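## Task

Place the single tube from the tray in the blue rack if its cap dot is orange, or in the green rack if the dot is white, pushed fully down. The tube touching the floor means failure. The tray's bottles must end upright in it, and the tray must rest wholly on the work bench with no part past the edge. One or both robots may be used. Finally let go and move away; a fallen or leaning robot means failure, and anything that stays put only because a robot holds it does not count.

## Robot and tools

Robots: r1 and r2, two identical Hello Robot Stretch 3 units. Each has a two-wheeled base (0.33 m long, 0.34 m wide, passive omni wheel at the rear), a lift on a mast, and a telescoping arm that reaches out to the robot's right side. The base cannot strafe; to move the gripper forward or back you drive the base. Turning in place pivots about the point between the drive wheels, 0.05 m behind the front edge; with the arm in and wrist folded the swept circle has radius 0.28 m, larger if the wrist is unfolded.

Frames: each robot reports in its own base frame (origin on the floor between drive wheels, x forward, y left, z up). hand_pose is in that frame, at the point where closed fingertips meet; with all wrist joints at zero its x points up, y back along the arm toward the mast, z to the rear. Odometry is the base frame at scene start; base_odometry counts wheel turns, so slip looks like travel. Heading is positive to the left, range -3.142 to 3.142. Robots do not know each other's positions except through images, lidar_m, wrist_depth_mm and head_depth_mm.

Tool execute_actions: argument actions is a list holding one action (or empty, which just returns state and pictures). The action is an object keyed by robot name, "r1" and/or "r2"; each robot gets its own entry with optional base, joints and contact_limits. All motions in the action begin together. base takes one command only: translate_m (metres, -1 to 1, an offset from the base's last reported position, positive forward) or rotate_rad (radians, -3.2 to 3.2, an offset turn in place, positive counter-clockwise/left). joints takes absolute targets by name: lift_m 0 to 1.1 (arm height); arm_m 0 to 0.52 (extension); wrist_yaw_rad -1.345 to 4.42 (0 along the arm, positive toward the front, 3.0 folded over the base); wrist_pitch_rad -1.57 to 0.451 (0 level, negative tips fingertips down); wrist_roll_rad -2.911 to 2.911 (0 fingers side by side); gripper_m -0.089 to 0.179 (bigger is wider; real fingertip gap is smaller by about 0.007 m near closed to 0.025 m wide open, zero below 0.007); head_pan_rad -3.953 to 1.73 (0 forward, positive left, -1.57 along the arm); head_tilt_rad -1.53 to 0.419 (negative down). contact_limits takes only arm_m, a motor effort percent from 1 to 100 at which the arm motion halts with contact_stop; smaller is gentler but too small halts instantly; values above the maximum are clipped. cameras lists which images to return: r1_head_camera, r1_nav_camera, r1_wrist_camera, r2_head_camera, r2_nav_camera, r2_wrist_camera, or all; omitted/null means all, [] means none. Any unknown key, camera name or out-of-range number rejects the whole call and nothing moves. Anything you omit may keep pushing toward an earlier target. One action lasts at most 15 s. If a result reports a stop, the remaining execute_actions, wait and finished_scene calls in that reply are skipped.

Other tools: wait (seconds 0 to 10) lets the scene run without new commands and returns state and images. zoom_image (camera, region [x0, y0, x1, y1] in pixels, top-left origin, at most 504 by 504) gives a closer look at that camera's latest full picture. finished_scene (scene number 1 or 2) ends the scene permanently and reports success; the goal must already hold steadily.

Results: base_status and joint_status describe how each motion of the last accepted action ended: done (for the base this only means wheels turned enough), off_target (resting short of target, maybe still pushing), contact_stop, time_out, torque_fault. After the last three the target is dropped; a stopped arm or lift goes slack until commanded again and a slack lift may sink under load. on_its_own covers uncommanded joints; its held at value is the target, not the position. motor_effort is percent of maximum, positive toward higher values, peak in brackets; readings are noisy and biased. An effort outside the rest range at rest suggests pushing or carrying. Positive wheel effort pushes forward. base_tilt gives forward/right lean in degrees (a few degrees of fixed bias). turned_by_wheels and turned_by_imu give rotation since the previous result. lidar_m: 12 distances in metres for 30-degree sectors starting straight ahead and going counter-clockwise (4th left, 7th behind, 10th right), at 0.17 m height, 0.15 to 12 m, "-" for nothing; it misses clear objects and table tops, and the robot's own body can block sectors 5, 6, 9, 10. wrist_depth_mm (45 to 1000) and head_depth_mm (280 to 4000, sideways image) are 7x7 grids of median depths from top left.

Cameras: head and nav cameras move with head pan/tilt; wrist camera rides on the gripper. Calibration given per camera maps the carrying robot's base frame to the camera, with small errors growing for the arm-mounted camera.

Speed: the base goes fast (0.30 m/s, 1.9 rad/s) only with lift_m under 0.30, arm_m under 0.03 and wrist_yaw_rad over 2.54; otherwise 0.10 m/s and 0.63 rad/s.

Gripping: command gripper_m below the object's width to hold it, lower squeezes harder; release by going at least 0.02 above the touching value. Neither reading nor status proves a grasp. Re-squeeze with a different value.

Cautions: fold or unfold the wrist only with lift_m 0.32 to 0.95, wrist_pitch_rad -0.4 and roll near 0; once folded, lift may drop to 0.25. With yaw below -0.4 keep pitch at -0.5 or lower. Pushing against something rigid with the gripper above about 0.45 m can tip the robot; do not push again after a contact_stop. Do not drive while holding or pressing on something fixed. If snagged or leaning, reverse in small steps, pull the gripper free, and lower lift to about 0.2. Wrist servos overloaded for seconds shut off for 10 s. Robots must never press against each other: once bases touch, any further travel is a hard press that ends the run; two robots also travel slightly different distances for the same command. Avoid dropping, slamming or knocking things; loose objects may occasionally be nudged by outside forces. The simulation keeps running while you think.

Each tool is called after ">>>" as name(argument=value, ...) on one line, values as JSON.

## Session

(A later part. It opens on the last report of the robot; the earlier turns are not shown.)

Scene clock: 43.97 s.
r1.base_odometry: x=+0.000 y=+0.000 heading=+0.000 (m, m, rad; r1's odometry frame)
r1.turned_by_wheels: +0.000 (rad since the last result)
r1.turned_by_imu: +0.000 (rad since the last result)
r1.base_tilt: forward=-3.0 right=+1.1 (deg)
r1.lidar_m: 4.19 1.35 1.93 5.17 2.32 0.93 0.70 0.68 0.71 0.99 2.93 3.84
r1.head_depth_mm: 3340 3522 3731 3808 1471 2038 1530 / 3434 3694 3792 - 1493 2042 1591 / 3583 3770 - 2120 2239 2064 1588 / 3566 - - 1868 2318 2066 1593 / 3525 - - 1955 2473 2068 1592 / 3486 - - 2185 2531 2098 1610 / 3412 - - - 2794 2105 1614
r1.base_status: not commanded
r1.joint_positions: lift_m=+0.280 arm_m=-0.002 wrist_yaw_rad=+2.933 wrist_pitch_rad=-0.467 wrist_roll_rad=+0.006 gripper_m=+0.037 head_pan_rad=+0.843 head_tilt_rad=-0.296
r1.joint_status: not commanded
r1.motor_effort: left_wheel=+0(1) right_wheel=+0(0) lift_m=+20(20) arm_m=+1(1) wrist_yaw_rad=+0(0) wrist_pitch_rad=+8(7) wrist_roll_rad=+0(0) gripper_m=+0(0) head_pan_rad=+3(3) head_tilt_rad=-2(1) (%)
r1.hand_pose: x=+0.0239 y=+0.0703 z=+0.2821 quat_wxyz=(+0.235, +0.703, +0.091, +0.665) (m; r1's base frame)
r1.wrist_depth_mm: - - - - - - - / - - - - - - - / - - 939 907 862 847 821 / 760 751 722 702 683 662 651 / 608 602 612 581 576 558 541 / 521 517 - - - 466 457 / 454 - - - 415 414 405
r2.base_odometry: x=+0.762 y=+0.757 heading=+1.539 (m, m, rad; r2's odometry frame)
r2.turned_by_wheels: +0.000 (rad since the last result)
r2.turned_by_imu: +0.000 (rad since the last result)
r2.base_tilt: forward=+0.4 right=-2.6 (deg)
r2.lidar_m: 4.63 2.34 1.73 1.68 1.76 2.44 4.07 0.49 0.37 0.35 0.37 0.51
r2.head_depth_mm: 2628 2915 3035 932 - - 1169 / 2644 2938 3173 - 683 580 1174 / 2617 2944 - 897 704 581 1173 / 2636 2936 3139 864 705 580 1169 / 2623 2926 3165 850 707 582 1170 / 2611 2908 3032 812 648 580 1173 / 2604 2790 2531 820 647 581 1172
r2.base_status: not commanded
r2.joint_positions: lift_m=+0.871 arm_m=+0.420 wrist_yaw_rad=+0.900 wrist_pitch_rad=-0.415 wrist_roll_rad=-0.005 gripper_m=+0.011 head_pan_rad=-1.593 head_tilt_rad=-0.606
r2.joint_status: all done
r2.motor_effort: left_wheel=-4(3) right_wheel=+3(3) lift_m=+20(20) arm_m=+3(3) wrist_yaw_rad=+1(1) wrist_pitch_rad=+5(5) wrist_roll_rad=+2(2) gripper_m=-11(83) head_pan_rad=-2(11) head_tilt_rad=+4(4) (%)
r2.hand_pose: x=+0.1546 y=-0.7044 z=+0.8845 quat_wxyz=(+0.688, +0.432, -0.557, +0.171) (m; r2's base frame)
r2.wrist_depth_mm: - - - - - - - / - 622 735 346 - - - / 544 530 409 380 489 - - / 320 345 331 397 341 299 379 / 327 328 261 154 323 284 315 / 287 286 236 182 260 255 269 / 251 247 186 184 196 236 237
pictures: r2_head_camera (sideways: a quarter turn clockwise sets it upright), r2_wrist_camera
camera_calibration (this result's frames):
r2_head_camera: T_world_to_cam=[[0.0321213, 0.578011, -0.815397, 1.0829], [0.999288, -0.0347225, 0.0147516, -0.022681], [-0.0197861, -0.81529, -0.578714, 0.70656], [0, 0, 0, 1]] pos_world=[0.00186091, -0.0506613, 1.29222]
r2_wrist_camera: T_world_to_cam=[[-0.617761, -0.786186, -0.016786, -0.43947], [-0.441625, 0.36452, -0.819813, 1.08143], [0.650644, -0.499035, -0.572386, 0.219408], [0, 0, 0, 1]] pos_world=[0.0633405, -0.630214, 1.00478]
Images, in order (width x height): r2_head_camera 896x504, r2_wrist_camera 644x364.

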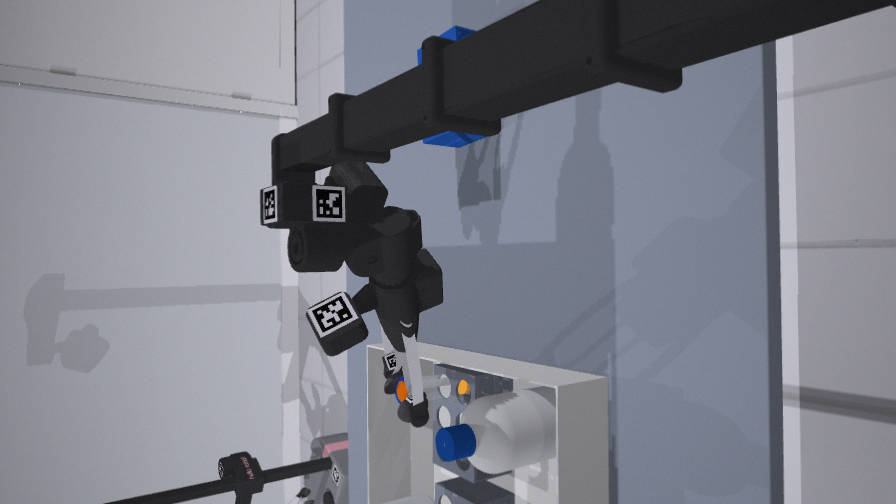

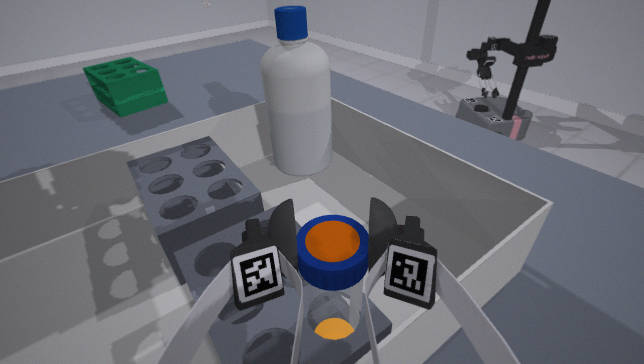

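>>> execute_actions(actions=[{"r2":{"joints":{"lift_m":0.97,"head_pan_rad":-1.35}},"r1":{"base":{"rotate_rad":0.7},"joints":{"head_pan_rad":0.6,"head_tilt_rad":-0.35}}}], cameras=["r2_head_camera"])

>>> execute_actions(actions=[{"r2":{"base":{"translate_m":-0.337},"joints":{"arm_m":0.432}},"r1":{"base":{"translate_m":0.75}}}], cameras=[])

>>> execute_actions(actions=[{"r2":{"joints":{"lift_m":0.935}}}], cameras=["r2_head_camera","r1_head_camera"])

>>> zoom_image(camera="r2_head_camera", region=[340,140,520,320])

Scene clock: 51.43 s.
r1.base_odometry: x=+0.000 y=+0.000 heading=+0.700 (m, m, rad; r1's odometry frame)
r1.turned_by_wheels: +0.700 (rad since the last result)
r1.turned_by_imu: +0.706 (rad since the last result)
r1.base_tilt: forward=-3.1 right=+1.1 (deg)
r1.lidar_m: 1.35 1.93 5.07 1.51 0.81 0.68 0.67 0.76 1.24 3.69 4.15 4.08
r1.head_depth_mm: - - - 1727 2446 1891 1496 / - - - 1913 2491 1923 1506 / - - - 2138 2486 1938 1510 / - - - - 2494 1943 1521 / - - - - 2642 1941 1527 / - - - - 2666 1965 1533 / - - - - 2697 1966 1534
r1.base_status: done
r1.joint_positions: lift_m=+0.280 arm_m=-0.002 wrist_yaw_rad=+2.933 wrist_pitch_rad=-0.467 wrist_roll_rad=+0.006 gripper_m=+0.037 head_pan_rad=+0.607 head_tilt_rad=-0.346
r1.joint_status: all done
r1.motor_effort: left_wheel=-5(13) right_wheel=+5(13) lift_m=+20(20) arm_m=+1(1) wrist_yaw_rad=+0(0) wrist_pitch_rad=+7(8) wrist_roll_rad=+0(0) gripper_m=+0(1) head_pan_rad=-2(17) head_tilt_rad=-1(7) (%)
r1.hand_pose: x=+0.0239 y=+0.0703 z=+0.2821 quat_wxyz=(+0.235, +0.703, +0.091, +0.665) (m; r1's base frame)
r1.wrist_depth_mm: 744 - - - - - - / 784 - - - - - - / 807 - 948 922 868 862 806 / 744 767 717 704 687 663 644 / 615 598 603 589 581 554 543 / 519 518 - - - 462 461 / 457 - - - 408 411 401
r2.base_odometry: x=+0.762 y=+0.757 heading=+1.539 (m, m, rad; r2's odometry frame)
r2.turned_by_wheels: +0.000 (rad since the last result)
r2.turned_by_imu: -0.001 (rad since the last result)
r2.base_tilt: forward=+0.2 right=-2.7 (deg)
r2.lidar_m: 4.62 2.33 1.74 1.68 1.76 2.44 4.07 0.49 0.37 0.35 0.37 0.51
r2.head_depth_mm: 2533 2699 2865 897 705 580 1123 / 2576 2838 1088 898 705 580 1146 / 2609 2916 2865 898 708 579 1173 / 2678 2982 3198 819 683 580 1200 / 2731 2999 2624 800 665 596 1195 / 2796 3139 1120 830 685 611 1201 / 2841 3198 1246 830 688 611 1198
r2.base_status: not commanded
r2.joint_positions: lift_m=+0.970 arm_m=+0.420 wrist_yaw_rad=+0.900 wrist_pitch_rad=-0.416 wrist_roll_rad=-0.005 gripper_m=+0.011 head_pan_rad=-1.357 head_tilt_rad=-0.606
r2.joint_status: all done
r2.motor_effort: left_wheel=-3(3) right_wheel=+3(3) lift_m=+27(32) arm_m=+3(4) wrist_yaw_rad=+1(1) wrist_pitch_rad=+5(5) wrist_roll_rad=+2(2) gripper_m=-11(11) head_pan_rad=+3(16) head_tilt_rad=+4(4) (%)
r2.hand_pose: x=+0.1546 y=-0.7043 z=+0.9830 quat_wxyz=(+0.688, +0.432, -0.557, +0.171) (m; r2's base frame)
r2.wrist_depth_mm: - - - - - - - / - - - - - - - / 808 688 735 672 - - - / 606 592 569 429 572 - - / 490 403 417 155 453 456 - / 363 394 348 180 372 366 380 / 348 356 297 288 339 339 330
pictures: r2_head_camera (sideways: a quarter turn clockwise sets it upright)
camera_calibration (this result's frames):
r2_head_camera: T_world_to_cam=[[-0.10369, 0.56954, -0.815397, 1.08372], [0.979787, 0.199499, 0.0147516, -0.0225621], [0.171072, -0.797386, -0.578714, 0.705396], [0, 0, 0, 1]] pos_world=[0.0138038, -0.0502512, 1.29222]
Images, in order (width x height): r2_head_camera 896x504.

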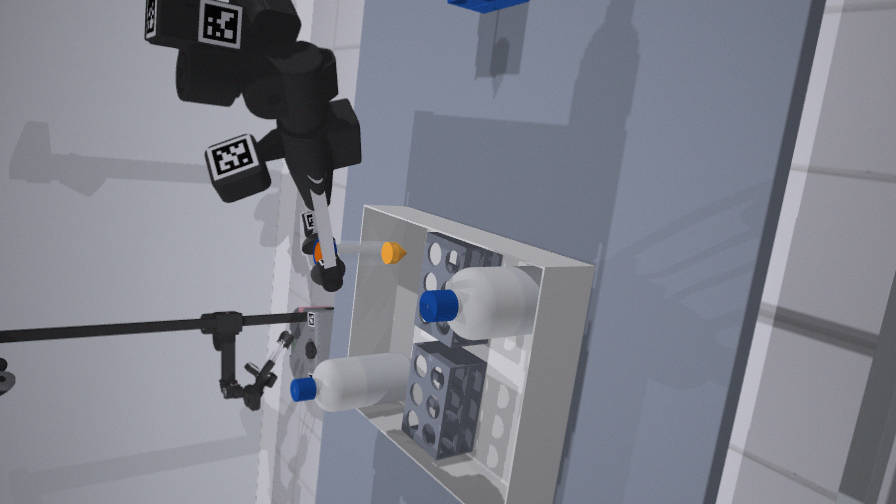

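Scene clock: 55.77 s.
r1.base_odometry: x=+0.574 y=+0.483 heading=+0.700 (m, m, rad; r1's odometry frame)
r1.turned_by_wheels: +0.000 (rad since the last result)
r1.turned_by_imu: +0.000 (rad since the last result)
r1.base_tilt: forward=-3.1 right=+1.0 (deg)
r1.lidar_m: 1.27 1.43 1.37 3.15 1.68 1.41 1.41 1.59 2.58 3.83 4.03 0.64
r1.head_depth_mm: 3238 3304 3511 3496 936 800 1455 / 3482 3623 3757 2140 1027 844 1511 / 3687 - - 1764 1083 1718 1512 / - - - - 1115 1848 1524 / - - - - 1267 1941 1518 / - - - - 1427 1745 1536 / - - - - 2698 1948 1542
r1.base_status: done
r1.joint_positions: lift_m=+0.280 arm_m=-0.002 wrist_yaw_rad=+2.933 wrist_pitch_rad=-0.468 wrist_roll_rad=+0.006 gripper_m=+0.037 head_pan_rad=+0.607 head_tilt_rad=-0.347
r1.joint_status: not commanded
r1.motor_effort: left_wheel=-5(12) right_wheel=+5(13) lift_m=+20(21) arm_m=+1(1) wrist_yaw_rad=+0(0) wrist_pitch_rad=+8(8) wrist_roll_rad=+1(0) gripper_m=-1(0) head_pan_rad=-2(2) head_tilt_rad=-1(1) (%)
r1.hand_pose: x=+0.0239 y=+0.0703 z=+0.2820 quat_wxyz=(+0.235, +0.703, +0.091, +0.665) (m; r1's base frame)
r1.wrist_depth_mm: - - - - - - - / - - - - - - - / - - 952 933 877 849 810 / 769 748 720 706 678 653 646 / 617 596 601 565 582 547 535 / 517 526 - - - 465 458 / 452 - - - 408 405 398
r2.base_odometry: x=+0.752 y=+0.420 heading=+1.539 (m, m, rad; r2's odometry frame)
r2.turned_by_wheels: +0.000 (rad since the last result)
r2.turned_by_imu: -0.001 (rad since the last result)
r2.base_tilt: forward=+0.2 right=-2.7 (deg)
r2.lidar_m: 4.94 2.35 1.74 1.68 1.76 2.44 3.72 3.89 0.35 0.35 0.36 0.50
r2.head_depth_mm: 2512 - 2867 973 726 579 614 / 2554 2839 1114 895 705 579 650 / 2608 2880 1116 836 705 580 1149 / 2699 3019 3035 856 705 581 1170 / 2729 3084 3047 900 706 581 1200 / 2787 3131 3000 901 709 598 1199 / 2801 3138 1926 867 704 611 1201
r2.base_status: done
r2.joint_positions: lift_m=+0.970 arm_m=+0.432 wrist_yaw_rad=+0.900 wrist_pitch_rad=-0.416 wrist_roll_rad=-0.005 gripper_m=+0.011 head_pan_rad=-1.357 head_tilt_rad=-0.606
r2.joint_status: all done
r2.motor_effort: left_wheel=-4(9) right_wheel=+3(3) lift_m=+27(27) arm_m=+4(3) wrist_yaw_rad=+0(0) wrist_pitch_rad=+5(5) wrist_roll_rad=+2(2) gripper_m=-12(12) head_pan_rad=+2(2) head_tilt_rad=+4(5) (%)
r2.hand_pose: x=+0.1546 y=-0.7163 z=+0.9830 quat_wxyz=(+0.688, +0.432, -0.557, +0.171) (m; r2's base frame)
r2.wrist_depth_mm: - - - - - - - / - 992 969 - - - - / 799 648 669 726 - - - / 577 536 504 561 559 - - / 383 432 477 156 470 454 - / 390 411 403 182 380 387 385 / 362 354 353 336 341 337 336
pictures: none
No camera images: the call's "cameras" was empty. Leave "cameras" out to get every camera's image.

Scene clock: 56.90 s.
r1.base_odometry: x=+0.574 y=+0.483 heading=+0.700 (m, m, rad; r1's odometry frame)
r1.turned_by_wheels: +0.000 (rad since the last result)
r1.turned_by_imu: +0.000 (rad since the last result)
r1.base_tilt: forward=-3.0 right=+1.0 (deg)
r1.lidar_m: 1.27 1.43 1.37 3.15 1.69 1.41 1.41 1.58 2.58 3.84 3.99 0.64
r1.head_depth_mm: 3176 3255 3513 3556 942 801 1459 / 3540 3632 2036 2121 1023 845 1499 / 3718 - - 1794 1082 1720 1518 / - - - 1657 1117 1860 1526 / - - - - 1264 1921 1522 / - - - - 1438 1747 1528 / - - - - 2689 1950 1533
r1.base_status: not commanded
r1.joint_positions: lift_m=+0.280 arm_m=-0.002 wrist_yaw_rad=+2.933 wrist_pitch_rad=-0.468 wrist_roll_rad=+0.006 gripper_m=+0.037 head_pan_rad=+0.607 head_tilt_rad=-0.347
r1.joint_status: not commanded
r1.motor_effort: left_wheel=-5(5) right_wheel=+4(4) lift_m=+20(21) arm_m=+1(1) wrist_yaw_rad=+0(1) wrist_pitch_rad=+7(8) wrist_roll_rad=+1(0) gripper_m=+0(0) head_pan_rad=-2(3) head_tilt_rad=-1(2) (%)
r1.hand_pose: x=+0.0239 y=+0.0703 z=+0.2820 quat_wxyz=(+0.235, +0.703, +0.091, +0.665) (m; r1's base frame)
r1.wrist_depth_mm: - - - - - - - / - - - - - - - / 1000 - 959 924 874 845 841 / 777 753 726 715 670 667 639 / 621 596 610 575 578 559 545 / 515 525 - - - 473 458 / 452 - - - 409 407 405
r2.base_odometry: x=+0.752 y=+0.420 heading=+1.539 (m, m, rad; r2's odometry frame)
r2.turned_by_wheels: +0.000 (rad since the last result)
r2.turned_by_imu: +0.000 (rad since the last result)
r2.base_tilt: forward=+0.4 right=-2.9 (deg)
r2.lidar_m: 4.95 2.34 1.74 1.69 1.75 2.45 3.73 3.89 0.35 0.35 0.36 0.51
r2.head_depth_mm: 2524 2724 2718 970 727 580 613 / 2565 2857 - 899 706 580 651 / 2623 2914 3024 835 706 580 1145 / 2686 3007 3205 856 704 580 1179 / 2750 3078 3044 902 707 582 1201 / 2814 3143 3006 899 707 595 1194 / 2814 3223 1928 867 707 612 1199
r2.base_status: not commanded
r2.joint_positions: lift_m=+0.935 arm_m=+0.432 wrist_yaw_rad=+0.900 wrist_pitch_rad=-0.416 wrist_roll_rad=-0.005 gripper_m=+0.011 head_pan_rad=-1.357 head_tilt_rad=-0.606
r2.joint_status: all done
r2.motor_effort: left_wheel=-2(3) right_wheel=+3(2) lift_m=+20(24) arm_m=+4(3) wrist_yaw_rad=+0(0) wrist_pitch_rad=+5(5) wrist_roll_rad=+2(2) gripper_m=-12(12) head_pan_rad=+3(3) head_tilt_rad=+5(4) (%)
r2.hand_pose: x=+0.1545 y=-0.7163 z=+0.9483 quat_wxyz=(+0.688, +0.432, -0.557, +0.170) (m; r2's base frame)
r2.wrist_depth_mm: - - - - - - - / - 877 852 - - - - / 581 594 630 645 - - - / 510 436 475 511 509 - - / 370 417 434 155 425 408 423 / 370 371 369 182 337 347 340 / 318 320 313 297 305 302 301
pictures: r1_head_camera (sideways: a quarter turn clockwise sets it upright), r2_head_camera (sideways: a quarter turn clockwise sets it upright)
camera_calibration (this result's frames):
r1_head_camera: T_world_to_cam=[[-0.270059, -0.159364, -0.949564, 1.2584], [-0.592755, 0.804685, 0.0335323, -0.029461], [0.758756, 0.571914, -0.311776, 0.35853], [0, 0, 0, 1]] pos_world=[0.050343, 0.0192023, 1.3077]
r2_head_camera: T_world_to_cam=[[-0.103703, 0.569538, -0.815397, 1.08372], [0.979783, 0.199521, 0.0147516, -0.0225621], [0.17109, -0.797382, -0.578714, 0.705396], [0, 0, 0, 1]] pos_world=[0.0138049, -0.0502511, 1.29222]
Images, in order (width x height): r1_head_camera 896x504, r2_head_camera 896x504.

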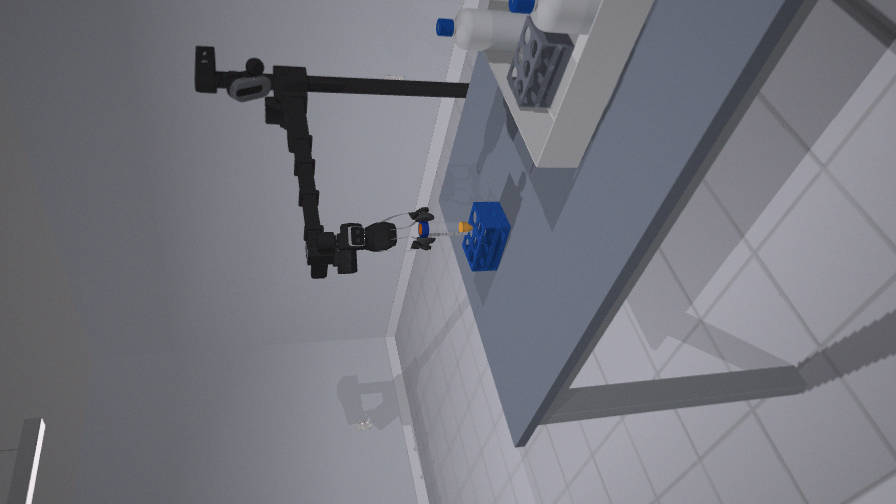

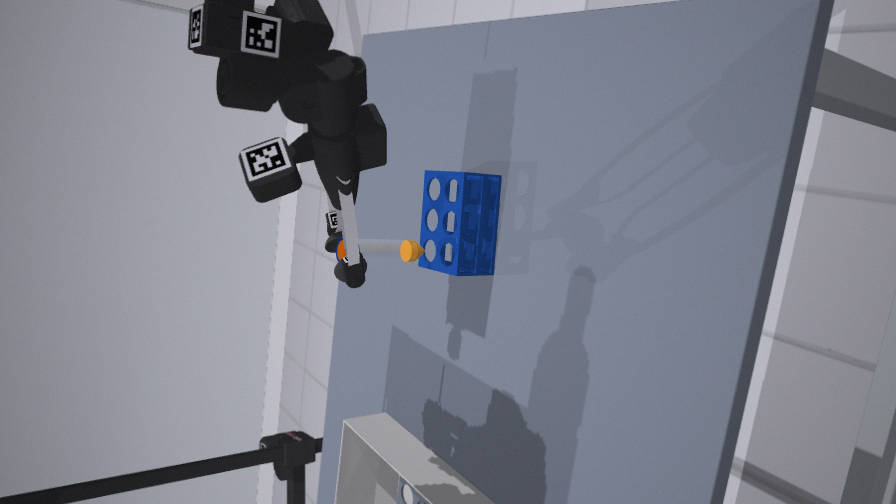

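Region (340, 140, 520, 320) of r2_head_camera's 896x504 image, scaled by 2.800, with more detail than that image has.

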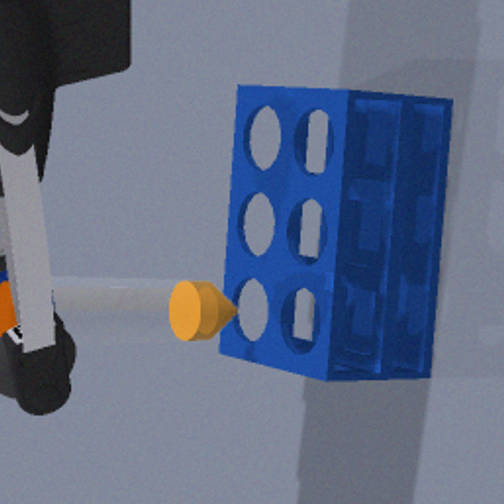

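>>> zoom_image(camera="r1_head_camera", region=[410,185,510,285])

Region (410, 185, 510, 285) of r1_head_camera's 896x504 image, scaled by 5.040, with more detail than that image has.

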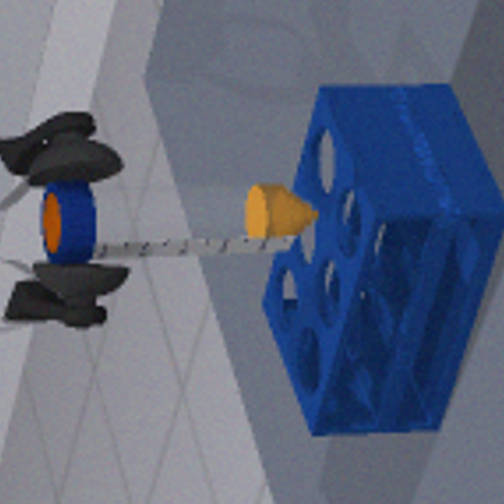

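>>> execute_actions(actions=[{"r2":{"joints":{"lift_m":0.9,"arm_m":0.438}}}], cameras=["r2_head_camera","r1_head_camera"])

>>> zoom_image(camera="r2_head_camera", region=[340,140,520,320])

Scene clock: 62.43 s.
r1.base_odometry: x=+0.574 y=+0.483 heading=+0.700 (m, m, rad; r1's odometry frame)
r1.turned_by_wheels: +0.000 (rad since the last result)
r1.turned_by_imu: -0.001 (rad since the last result)
r1.base_tilt: forward=-3.1 right=+1.0 (deg)
r1.lidar_m: 1.27 1.43 1.37 3.15 1.69 1.41 1.41 1.58 2.58 3.83 4.01 0.64
r1.head_depth_mm: 3255 3310 3583 3545 944 800 1457 / 3499 3607 3712 2151 1027 847 1516 / 3789 - - 1777 1079 1721 1510 / - - - 1634 1111 1856 1525 / - - - - 1261 1926 1511 / - - - - 1442 1751 1540 / - - - - 2702 1943 1528
r1.base_status: not commanded
r1.joint_positions: lift_m=+0.280 arm_m=-0.002 wrist_yaw_rad=+2.933 wrist_pitch_rad=-0.468 wrist_roll_rad=+0.006 gripper_m=+0.037 head_pan_rad=+0.607 head_tilt_rad=-0.347
r1.joint_status: not commanded
r1.motor_effort: left_wheel=-5(5) right_wheel=+5(5) lift_m=+21(21) arm_m=+1(1) wrist_yaw_rad=+0(1) wrist_pitch_rad=+8(8) wrist_roll_rad=+1(1) gripper_m=+0(0) head_pan_rad=-2(2) head_tilt_rad=-1(1) (%)
r1.hand_pose: x=+0.0239 y=+0.0703 z=+0.2820 quat_wxyz=(+0.235, +0.703, +0.091, +0.665) (m; r1's base frame)
r1.wrist_depth_mm: - - - - - - - / - - - - - - - / 994 - 957 909 886 857 840 / 778 758 722 706 702 662 654 / 599 613 608 571 589 557 531 / 518 520 - - - 468 462 / 457 - - - 413 410 400
r2.base_odometry: x=+0.752 y=+0.420 heading=+1.539 (m, m, rad; r2's odometry frame)
r2.turned_by_wheels: +0.000 (rad since the last result)
r2.turned_by_imu: -0.001 (rad since the last result)
r2.base_tilt: forward=+0.4 right=-2.8 (deg)
r2.lidar_m: 4.94 2.35 1.74 1.69 1.76 2.45 3.72 3.90 0.35 0.35 0.36 0.51
r2.head_depth_mm: 2539 2779 - 973 727 580 614 / 2564 2881 - 864 705 580 651 / 2648 2928 3090 832 706 580 1147 / 2706 3016 3199 858 707 581 1177 / 2728 3047 3028 897 705 581 1197 / 2802 3159 3003 899 706 596 1200 / 2825 3194 1927 867 707 611 1192
r2.base_status: not commanded
r2.joint_positions: lift_m=+0.900 arm_m=+0.438 wrist_yaw_rad=+0.900 wrist_pitch_rad=-0.416 wrist_roll_rad=-0.005 gripper_m=+0.011 head_pan_rad=-1.357 head_tilt_rad=-0.606
r2.joint_status: all done
r2.motor_effort: left_wheel=-4(3) right_wheel=+3(3) lift_m=+20(22) arm_m=+3(4) wrist_yaw_rad=+1(0) wrist_pitch_rad=+5(5) wrist_roll_rad=+2(2) gripper_m=-11(12) head_pan_rad=+2(3) head_tilt_rad=+5(4) (%)
r2.hand_pose: x=+0.1545 y=-0.7223 z=+0.9133 quat_wxyz=(+0.688, +0.432, -0.557, +0.170) (m; r2's base frame)
r2.wrist_depth_mm: - - - - - - - / 839 638 632 - - - - / 558 467 458 569 583 - - / 353 399 436 452 448 429 - / 360 387 385 154 376 353 349 / 328 323 322 181 301 308 303 / 286 282 274 211 268 267 266
pictures: r1_head_camera (sideways: a quarter turn clockwise sets it upright), r2_head_camera (sideways: a quarter turn clockwise sets it upright)
camera_calibration (this result's frames):
r1_head_camera: T_world_to_cam=[[-0.270059, -0.159364, -0.949564, 1.2584], [-0.592755, 0.804685, 0.0335323, -0.029461], [0.758756, 0.571914, -0.311776, 0.35853], [0, 0, 0, 1]] pos_world=[0.050343, 0.0192023, 1.3077]
r2_head_camera: T_world_to_cam=[[-0.103707, 0.569537, -0.815397, 1.08372], [0.979781, 0.199528, 0.0147516, -0.022562], [0.171096, -0.797381, -0.578715, 0.705396], [0, 0, 0, 1]] pos_world=[0.0138053, -0.050251, 1.29222]
Images, in order (width x height): r1_head_camera 896x504, r2_head_camera 896x504.

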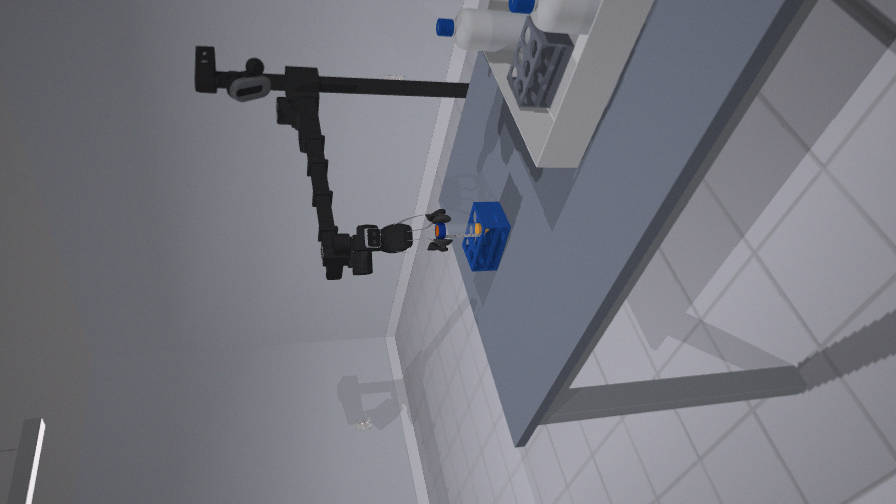

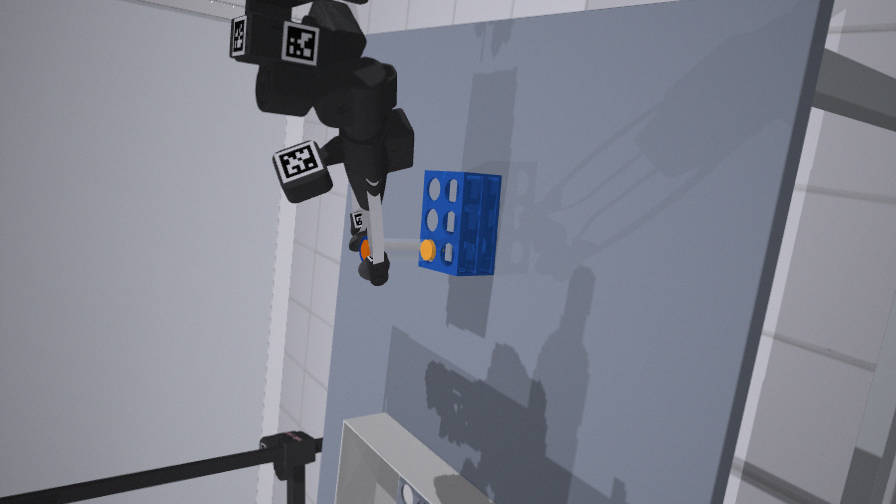

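Region (340, 140, 520, 320) of r2_head_camera's 896x504 image, scaled by 2.800, with more detail than that image has.

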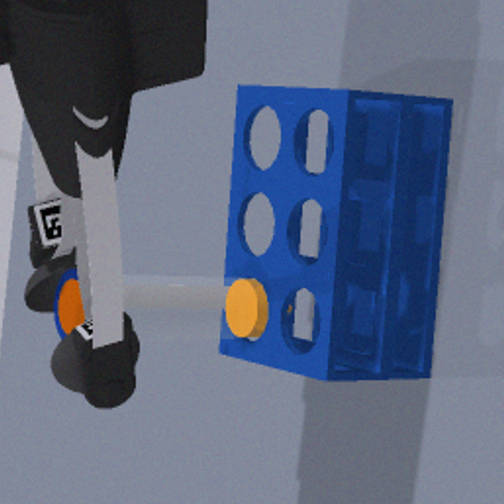

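>>> execute_actions(actions=[{"r2":{"joints":{"lift_m":0.864}}}], cameras=[])

>>> execute_actions(actions=[{"r2":{"joints":{"gripper_m":0.07}}}], cameras=["r2_wrist_camera"])

>>> execute_actions(actions=[{"r2":{"joints":{"lift_m":0.92}}}], cameras=[])

>>> execute_actions(actions=[{"r2":{"base":{"translate_m":-0.25},"joints":{"arm_m":0.12,"head_pan_rad":-1.0}}}], cameras=["r2_head_camera","r1_head_camera"])

>>> zoom_image(camera="r1_head_camera", region=[410,185,510,285])

Scene clock: 68.20 s.
r1.base_odometry: x=+0.574 y=+0.483 heading=+0.700 (m, m, rad; r1's odometry frame)
r1.turned_by_wheels: +0.000 (rad since the last result)
r1.turned_by_imu: -0.001 (rad since the last result)
r1.base_tilt: forward=-3.1 right=+1.0 (deg)
r1.lidar_m: 1.27 1.42 1.38 3.13 1.69 1.41 1.41 1.58 2.57 3.83 4.02 0.64
r1.head_depth_mm: 3217 3306 3526 3574 942 800 1457 / 3496 3669 3672 2127 1027 841 1511 / 3717 - - 1782 1081 1732 1504 / - - - 1661 1121 1871 1517 / - - - - 1254 1937 1530 / - - - - 1434 1733 1526 / - - - - 2698 1942 1548
r1.base_status: not commanded
r1.joint_positions: lift_m=+0.280 arm_m=-0.002 wrist_yaw_rad=+2.933 wrist_pitch_rad=-0.468 wrist_roll_rad=+0.006 gripper_m=+0.037 head_pan_rad=+0.607 head_tilt_rad=-0.347
r1.joint_status: not commanded
r1.motor_effort: left_wheel=-4(5) right_wheel=+4(5) lift_m=+21(21) arm_m=+1(1) wrist_yaw_rad=+0(0) wrist_pitch_rad=+8(8) wrist_roll_rad=+1(0) gripper_m=-1(0) head_pan_rad=-2(3) head_tilt_rad=-2(1) (%)
r1.hand_pose: x=+0.0239 y=+0.0703 z=+0.2820 quat_wxyz=(+0.235, +0.703, +0.091, +0.665) (m; r1's base frame)
r1.wrist_depth_mm: - - - - - - - / - - - - - - - / - - 966 918 897 834 844 / 767 770 726 691 698 676 670 / 624 604 609 572 581 550 545 / 515 519 - - - 467 464 / 451 - - - 409 412 404
r2.base_odometry: x=+0.752 y=+0.420 heading=+1.539 (m, m, rad; r2's odometry frame)
r2.turned_by_wheels: +0.000 (rad since the last result)
r2.turned_by_imu: -0.001 (rad since the last result)
r2.base_tilt: forward=+0.3 right=-2.7 (deg)
r2.lidar_m: 4.96 2.34 1.74 1.68 1.76 2.45 3.73 3.91 0.35 0.35 0.36 0.50
r2.head_depth_mm: 2510 2761 - 933 727 581 614 / 2574 2870 3065 865 704 579 652 / 2635 2936 3162 824 704 581 1151 / 2666 3012 3033 833 706 581 1171 / 2745 3063 3029 899 706 582 1202 / 2799 3133 3054 902 706 596 1199 / 2792 3218 1927 868 706 613 1197
r2.base_status: not commanded
r2.joint_positions: lift_m=+0.864 arm_m=+0.438 wrist_yaw_rad=+0.900 wrist_pitch_rad=-0.403 wrist_roll_rad=-0.005 gripper_m=+0.011 head_pan_rad=-1.357 head_tilt_rad=-0.606
r2.joint_status: all done
r2.motor_effort: left_wheel=-4(3) right_wheel=+3(3) lift_m=+18(18) arm_m=+4(4) wrist_yaw_rad=+0(0) wrist_pitch_rad=+1(5) wrist_roll_rad=+2(2) gripper_m=-12(11) head_pan_rad=+2(2) head_tilt_rad=+4(4) (%)
r2.hand_pose: x=+0.1558 y=-0.7232 z=+0.8803 quat_wxyz=(+0.687, +0.429, -0.560, +0.175) (m; r2's base frame)
r2.wrist_depth_mm: - - - - - - - / 563 603 603 767 - - - / 515 395 434 502 497 - - / 340 386 413 400 392 381 - / 343 338 338 155 330 318 310 / 290 284 281 179 262 269 266 / 246 246 237 185 231 234 232
pictures: none
No camera images: the call's "cameras" was empty. Leave "cameras" out to get every camera's image.

Scene clock: 69.30 s.
r1.base_odometry: x=+0.574 y=+0.483 heading=+0.700 (m, m, rad; r1's odometry frame)
r1.turned_by_wheels: +0.000 (rad since the last result)
r1.turned_by_imu: +0.000 (rad since the last result)
r1.base_tilt: forward=-3.1 right=+1.1 (deg)
r1.lidar_m: 1.27 1.43 1.37 3.14 1.69 1.41 1.41 1.58 2.58 3.84 4.02 0.64
r1.head_depth_mm: 3228 3362 3485 3546 936 801 1447 / 3482 3718 3667 2132 1026 844 1509 / 3745 - - 1764 1079 1712 1504 / - - - 1639 1122 1859 1518 / - - - - 1255 1936 1527 / - - - - 1433 1739 1535 / - - - - 2731 1960 1525
r1.base_status: not commanded
r1.joint_positions: lift_m=+0.280 arm_m=-0.002 wrist_yaw_rad=+2.933 wrist_pitch_rad=-0.468 wrist_roll_rad=+0.006 gripper_m=+0.037 head_pan_rad=+0.607 head_tilt_rad=-0.347
r1.joint_status: not commanded
r1.motor_effort: left_wheel=-5(5) right_wheel=+5(5) lift_m=+21(21) arm_m=+1(1) wrist_yaw_rad=+1(0) wrist_pitch_rad=+8(8) wrist_roll_rad=+0(0) gripper_m=+0(0) head_pan_rad=-2(2) head_tilt_rad=-2(2) (%)
r1.hand_pose: x=+0.0239 y=+0.0703 z=+0.2820 quat_wxyz=(+0.235, +0.703, +0.091, +0.665) (m; r1's base frame)
r1.wrist_depth_mm: - - - - - - - / - - - - - - - / - - 914 914 899 865 847 / 767 762 721 701 685 677 666 / 610 605 605 569 571 556 533 / 510 518 - - - 468 460 / 461 - - - 414 407 395
r2.base_odometry: x=+0.752 y=+0.420 heading=+1.539 (m, m, rad; r2's odometry frame)
r2.turned_by_wheels: +0.000 (rad since the last result)
r2.turned_by_imu: +0.000 (rad since the last result)
r2.base_tilt: forward=+0.3 right=-2.8 (deg)
r2.lidar_m: 4.95 2.35 1.74 1.69 1.76 2.45 3.74 3.88 0.35 0.35 0.36 0.50
r2.head_depth_mm: 2522 2775 - 934 727 580 614 / 2575 2850 3082 864 706 580 650 / 2619 2945 3128 820 706 580 1148 / 2666 2999 3032 830 706 580 1177 / 2752 3070 3030 899 707 581 1201 / 2831 3184 3039 898 707 596 1202 / 2824 3201 1921 866 707 612 1193
r2.base_status: not commanded
r2.joint_positions: lift_m=+0.864 arm_m=+0.438 wrist_yaw_rad=+0.900 wrist_pitch_rad=-0.413 wrist_roll_rad=-0.005 gripper_m=+0.070 head_pan_rad=-1.357 head_tilt_rad=-0.606
r2.joint_status: all done
r2.motor_effort: left_wheel=-4(4) right_wheel=+3(4) lift_m=+20(20) arm_m=+3(4) wrist_yaw_rad=+0(0) wrist_pitch_rad=+4(5) wrist_roll_rad=+2(2) gripper_m=+1(79) head_pan_rad=+3(2) head_tilt_rad=+4(4) (%)
r2.hand_pose: x=+0.1548 y=-0.7225 z=+0.8780 quat_wxyz=(+0.688, +0.431, -0.558, +0.171) (m; r2's base frame)
r2.wrist_depth_mm: - - - - - - - / 558 606 585 694 - - - / 508 390 433 491 486 - - / 345 383 397 389 375 377 383 / 337 333 337 152 323 310 304 / 285 280 - 197 258 267 262 / 245 244 234 180 201 231 228
pictures: r2_wrist_camera
camera_calibration (this result's frames):
r2_wrist_camera: T_world_to_cam=[[-0.61756, -0.786345, -0.0167771, -0.453837], [-0.440544, 0.363497, -0.820848, 1.08273], [0.651568, -0.499532, -0.5709, 0.204668], [0, 0, 0, 1]] pos_world=[0.0633625, -0.648202, 0.997986]
Images, in order (width x height): r2_wrist_camera 644x364.

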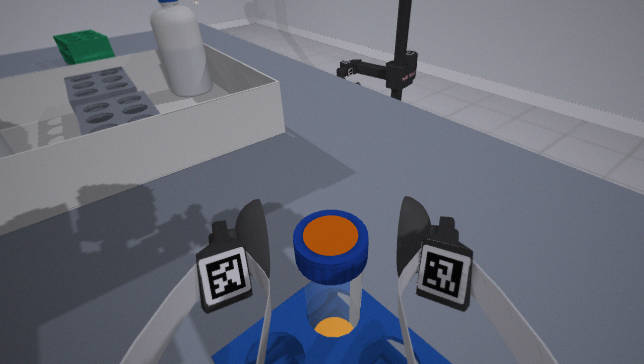

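Scene clock: 70.63 s.
r1.base_odometry: x=+0.574 y=+0.483 heading=+0.700 (m, m, rad; r1's odometry frame)
r1.turned_by_wheels: +0.000 (rad since the last result)
r1.turned_by_imu: +0.000 (rad since the last result)
r1.base_tilt: forward=-3.0 right=+1.0 (deg)
r1.lidar_m: 1.27 1.43 1.37 3.14 1.69 1.41 1.41 1.59 2.58 3.84 4.02 0.64
r1.head_depth_mm: 3231 3311 3543 3562 940 798 1461 / 3430 3609 3719 2141 1024 845 1500 / 3770 - - 1778 1083 1707 1521 / - - - 1794 1120 1849 1521 / - - - - 1258 1925 1515 / - - - - 1440 1749 1541 / - - - - 2689 1953 1538
r1.base_status: not commanded
r1.joint_positions: lift_m=+0.280 arm_m=-0.002 wrist_yaw_rad=+2.933 wrist_pitch_rad=-0.468 wrist_roll_rad=+0.006 gripper_m=+0.037 head_pan_rad=+0.607 head_tilt_rad=-0.347
r1.joint_status: not commanded
r1.motor_effort: left_wheel=-4(4) right_wheel=+5(5) lift_m=+20(21) arm_m=+1(1) wrist_yaw_rad=+1(0) wrist_pitch_rad=+8(7) wrist_roll_rad=+0(0) gripper_m=+0(0) head_pan_rad=-2(2) head_tilt_rad=-2(1) (%)
r1.hand_pose: x=+0.0239 y=+0.0703 z=+0.2820 quat_wxyz=(+0.235, +0.703, +0.091, +0.665) (m; r1's base frame)
r1.wrist_depth_mm: - - - - - - - / - - - - - - - / - - 920 909 893 865 828 / 762 769 734 700 682 667 652 / 619 598 594 586 579 552 544 / 521 517 - - - 464 460 / 452 - - - 409 405 400
r2.base_odometry: x=+0.752 y=+0.420 heading=+1.539 (m, m, rad; r2's odometry frame)
r2.turned_by_wheels: +0.000 (rad since the last result)
r2.turned_by_imu: +0.000 (rad since the last result)
r2.base_tilt: forward=+0.4 right=-2.6 (deg)
r2.lidar_m: 4.96 2.35 1.74 1.69 1.76 2.45 3.74 3.89 0.35 0.35 0.36 0.50
r2.head_depth_mm: 2520 2747 2728 971 726 580 614 / 2545 2857 - 896 704 581 651 / 2624 2939 3018 834 706 580 1153 / 2708 2981 3230 844 706 580 1170 / 2757 3068 2998 898 705 581 1196 / 2826 3158 3005 900 707 596 1202 / 2805 3176 1917 865 706 613 1199
r2.base_status: not commanded
r2.joint_positions: lift_m=+0.920 arm_m=+0.438 wrist_yaw_rad=+0.900 wrist_pitch_rad=-0.414 wrist_roll_rad=-0.005 gripper_m=+0.070 head_pan_rad=-1.357 head_tilt_rad=-0.606
r2.joint_status: all done
r2.motor_effort: left_wheel=-3(3) right_wheel=+3(3) lift_m=+27(29) arm_m=+3(4) wrist_yaw_rad=+1(0) wrist_pitch_rad=+5(5) wrist_roll_rad=+2(2) gripper_m=-1(0) head_pan_rad=+2(3) head_tilt_rad=+5(5) (%)
r2.hand_pose: x=+0.1547 y=-0.7224 z=+0.9334 quat_wxyz=(+0.688, +0.432, -0.558, +0.171) (m; r2's base frame)
r2.wrist_depth_mm: - - - - - - - / 870 828 758 - - - - / 584 542 593 603 - - - / 488 421 468 482 479 491 - / 363 403 419 400 403 385 383 / 349 351 - 338 328 332 327 / 306 305 296 222 295 289 284
pictures: none
No camera images: the call's "cameras" was empty. Leave "cameras" out to get every camera's image.

Scene clock: 74.23 s.
r1.base_odometry: x=+0.574 y=+0.483 heading=+0.700 (m, m, rad; r1's odometry frame)
r1.turned_by_wheels: +0.000 (rad since the last result)
r1.turned_by_imu: -0.001 (rad since the last result)
r1.base_tilt: forward=-3.0 right=+1.0 (deg)
r1.lidar_m: 1.27 1.43 1.37 3.15 1.69 1.42 1.41 1.58 2.58 3.83 4.01 0.64
r1.head_depth_mm: 3269 3391 3440 3594 937 805 1467 / 3485 3622 3787 3899 1018 843 1516 / 3704 - - 1777 1079 1714 1500 / - - - - 1123 1850 1513 / - - - - 1263 1934 1527 / - - - - 1440 1748 1531 / - - - - 2718 1951 1527
r1.base_status: not commanded
r1.joint_positions: lift_m=+0.280 arm_m=-0.002 wrist_yaw_rad=+2.933 wrist_pitch_rad=-0.468 wrist_roll_rad=+0.006 gripper_m=+0.037 head_pan_rad=+0.607 head_tilt_rad=-0.347
r1.joint_status: not commanded
r1.motor_effort: left_wheel=-4(5) right_wheel=+5(5) lift_m=+20(21) arm_m=+1(1) wrist_yaw_rad=+0(0) wrist_pitch_rad=+8(8) wrist_roll_rad=+1(0) gripper_m=+0(0) head_pan_rad=-2(2) head_tilt_rad=-2(2) (%)
r1.hand_pose: x=+0.0239 y=+0.0703 z=+0.2820 quat_wxyz=(+0.235, +0.703, +0.091, +0.665) (m; r1's base frame)
r1.wrist_depth_mm: - - - - - - - / - - - - - - - / - - 922 914 882 854 829 / 760 751 723 699 695 665 653 / 617 597 602 577 586 557 541 / 518 515 - - - 469 462 / 453 - - - 408 409 401
r2.base_odometry: x=+0.744 y=+0.170 heading=+1.538 (m, m, rad; r2's odometry frame)
r2.turned_by_wheels: +0.000 (rad since the last result)
r2.turned_by_imu: -0.001 (rad since the last result)
r2.base_tilt: forward=+0.3 right=-2.8 (deg)
r2.lidar_m: 1.44 2.36 1.75 1.69 1.77 2.45 3.48 3.64 3.13 0.98 0.36 0.50
r2.head_depth_mm: 2601 2877 3020 935 - 1373 1197 / 2750 3031 3046 899 717 1344 1201 / 2934 3271 3019 865 685 580 808 / 3112 3453 1239 881 708 611 1197 / 3291 3713 1171 899 706 1317 1126 / 3566 3937 1194 900 707 1415 1153 / 3838 - 1151 894 755 1417 1201
r2.base_status: done
r2.joint_positions: lift_m=+0.920 arm_m=+0.120 wrist_yaw_rad=+0.900 wrist_pitch_rad=-0.414 wrist_roll_rad=-0.005 gripper_m=+0.070 head_pan_rad=-1.007 head_tilt_rad=-0.606
r2.joint_status: all done
r2.motor_effort: left_wheel=-3(9) right_wheel=+3(5) lift_m=+27(27) arm_m=-3(4) wrist_yaw_rad=+0(0) wrist_pitch_rad=+5(5) wrist_roll_rad=+2(2) gripper_m=+0(1) head_pan_rad=+2(19) head_tilt_rad=+4(3) (%)
r2.hand_pose: x=+0.1547 y=-0.4052 z=+0.9333 quat_wxyz=(+0.688, +0.432, -0.558, +0.171) (m; r2's base frame)
r2.wrist_depth_mm: - - 989 - - - - / - 873 717 779 803 - - / - 660 631 619 505 580 581 / - 527 493 484 473 461 460 / - 440 417 394 406 390 - / - - - 343 327 342 - / - - 299 294 293 304 -
pictures: r1_head_camera (sideways: a quarter turn clockwise sets it upright), r2_head_camera (sideways: a quarter turn clockwise sets it upright)
camera_calibration (this result's frames):
r1_head_camera: T_world_to_cam=[[-0.270059, -0.159364, -0.949564, 1.2584], [-0.592754, 0.804685, 0.0335323, -0.029461], [0.758756, 0.571914, -0.311776, 0.35853], [0, 0, 0, 1]] pos_world=[0.050343, 0.0192023, 1.3077]
r2_head_camera: T_world_to_cam=[[-0.292806, 0.49932, -0.815441, 1.08494], [0.851829, 0.523613, 0.0147526, -0.0217828], [0.434342, -0.690296, -0.578652, 0.703709], [0, 0, 0, 1]] pos_world=[0.0305808, -0.0445567, 1.29222]
Images, in order (width x height): r1_head_camera 896x504, r2_head_camera 896x504.

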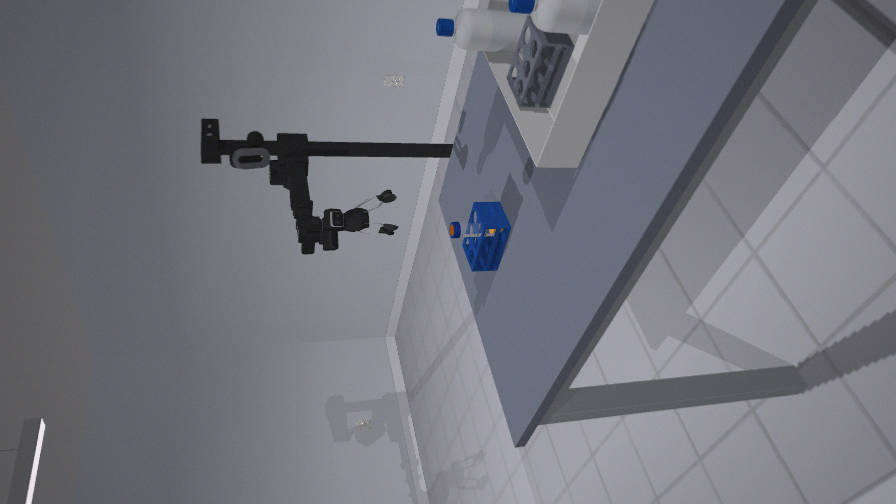

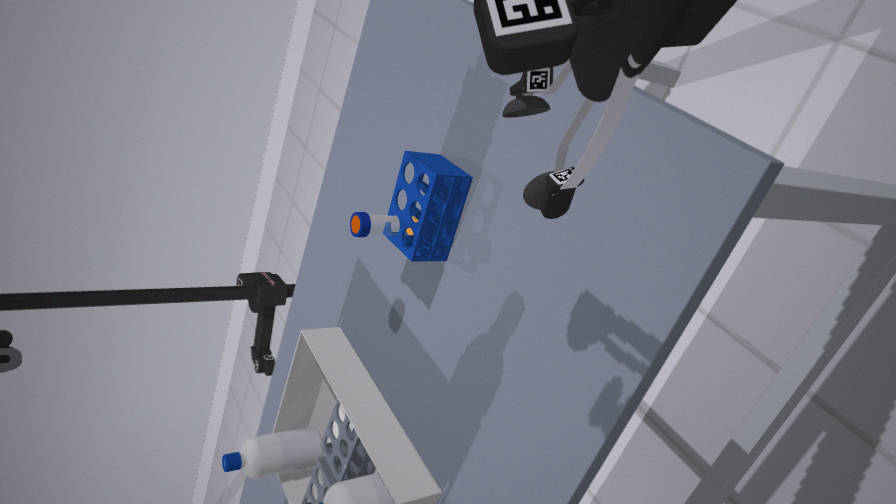

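Region (410, 185, 510, 285) of r1_head_camera's 896x504 image, scaled by 5.040, with more detail than that image has.

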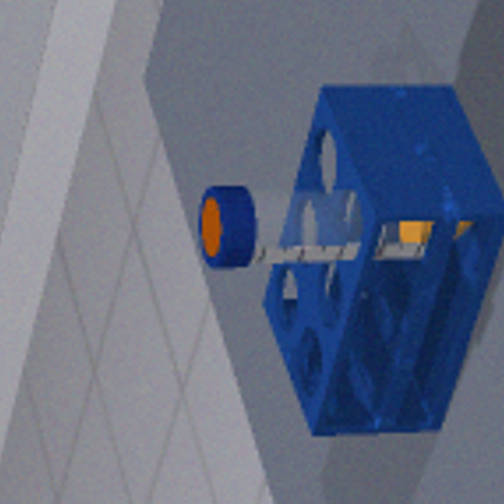

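>>> finished_scene(scene=2)

The scene is finished: the task was done.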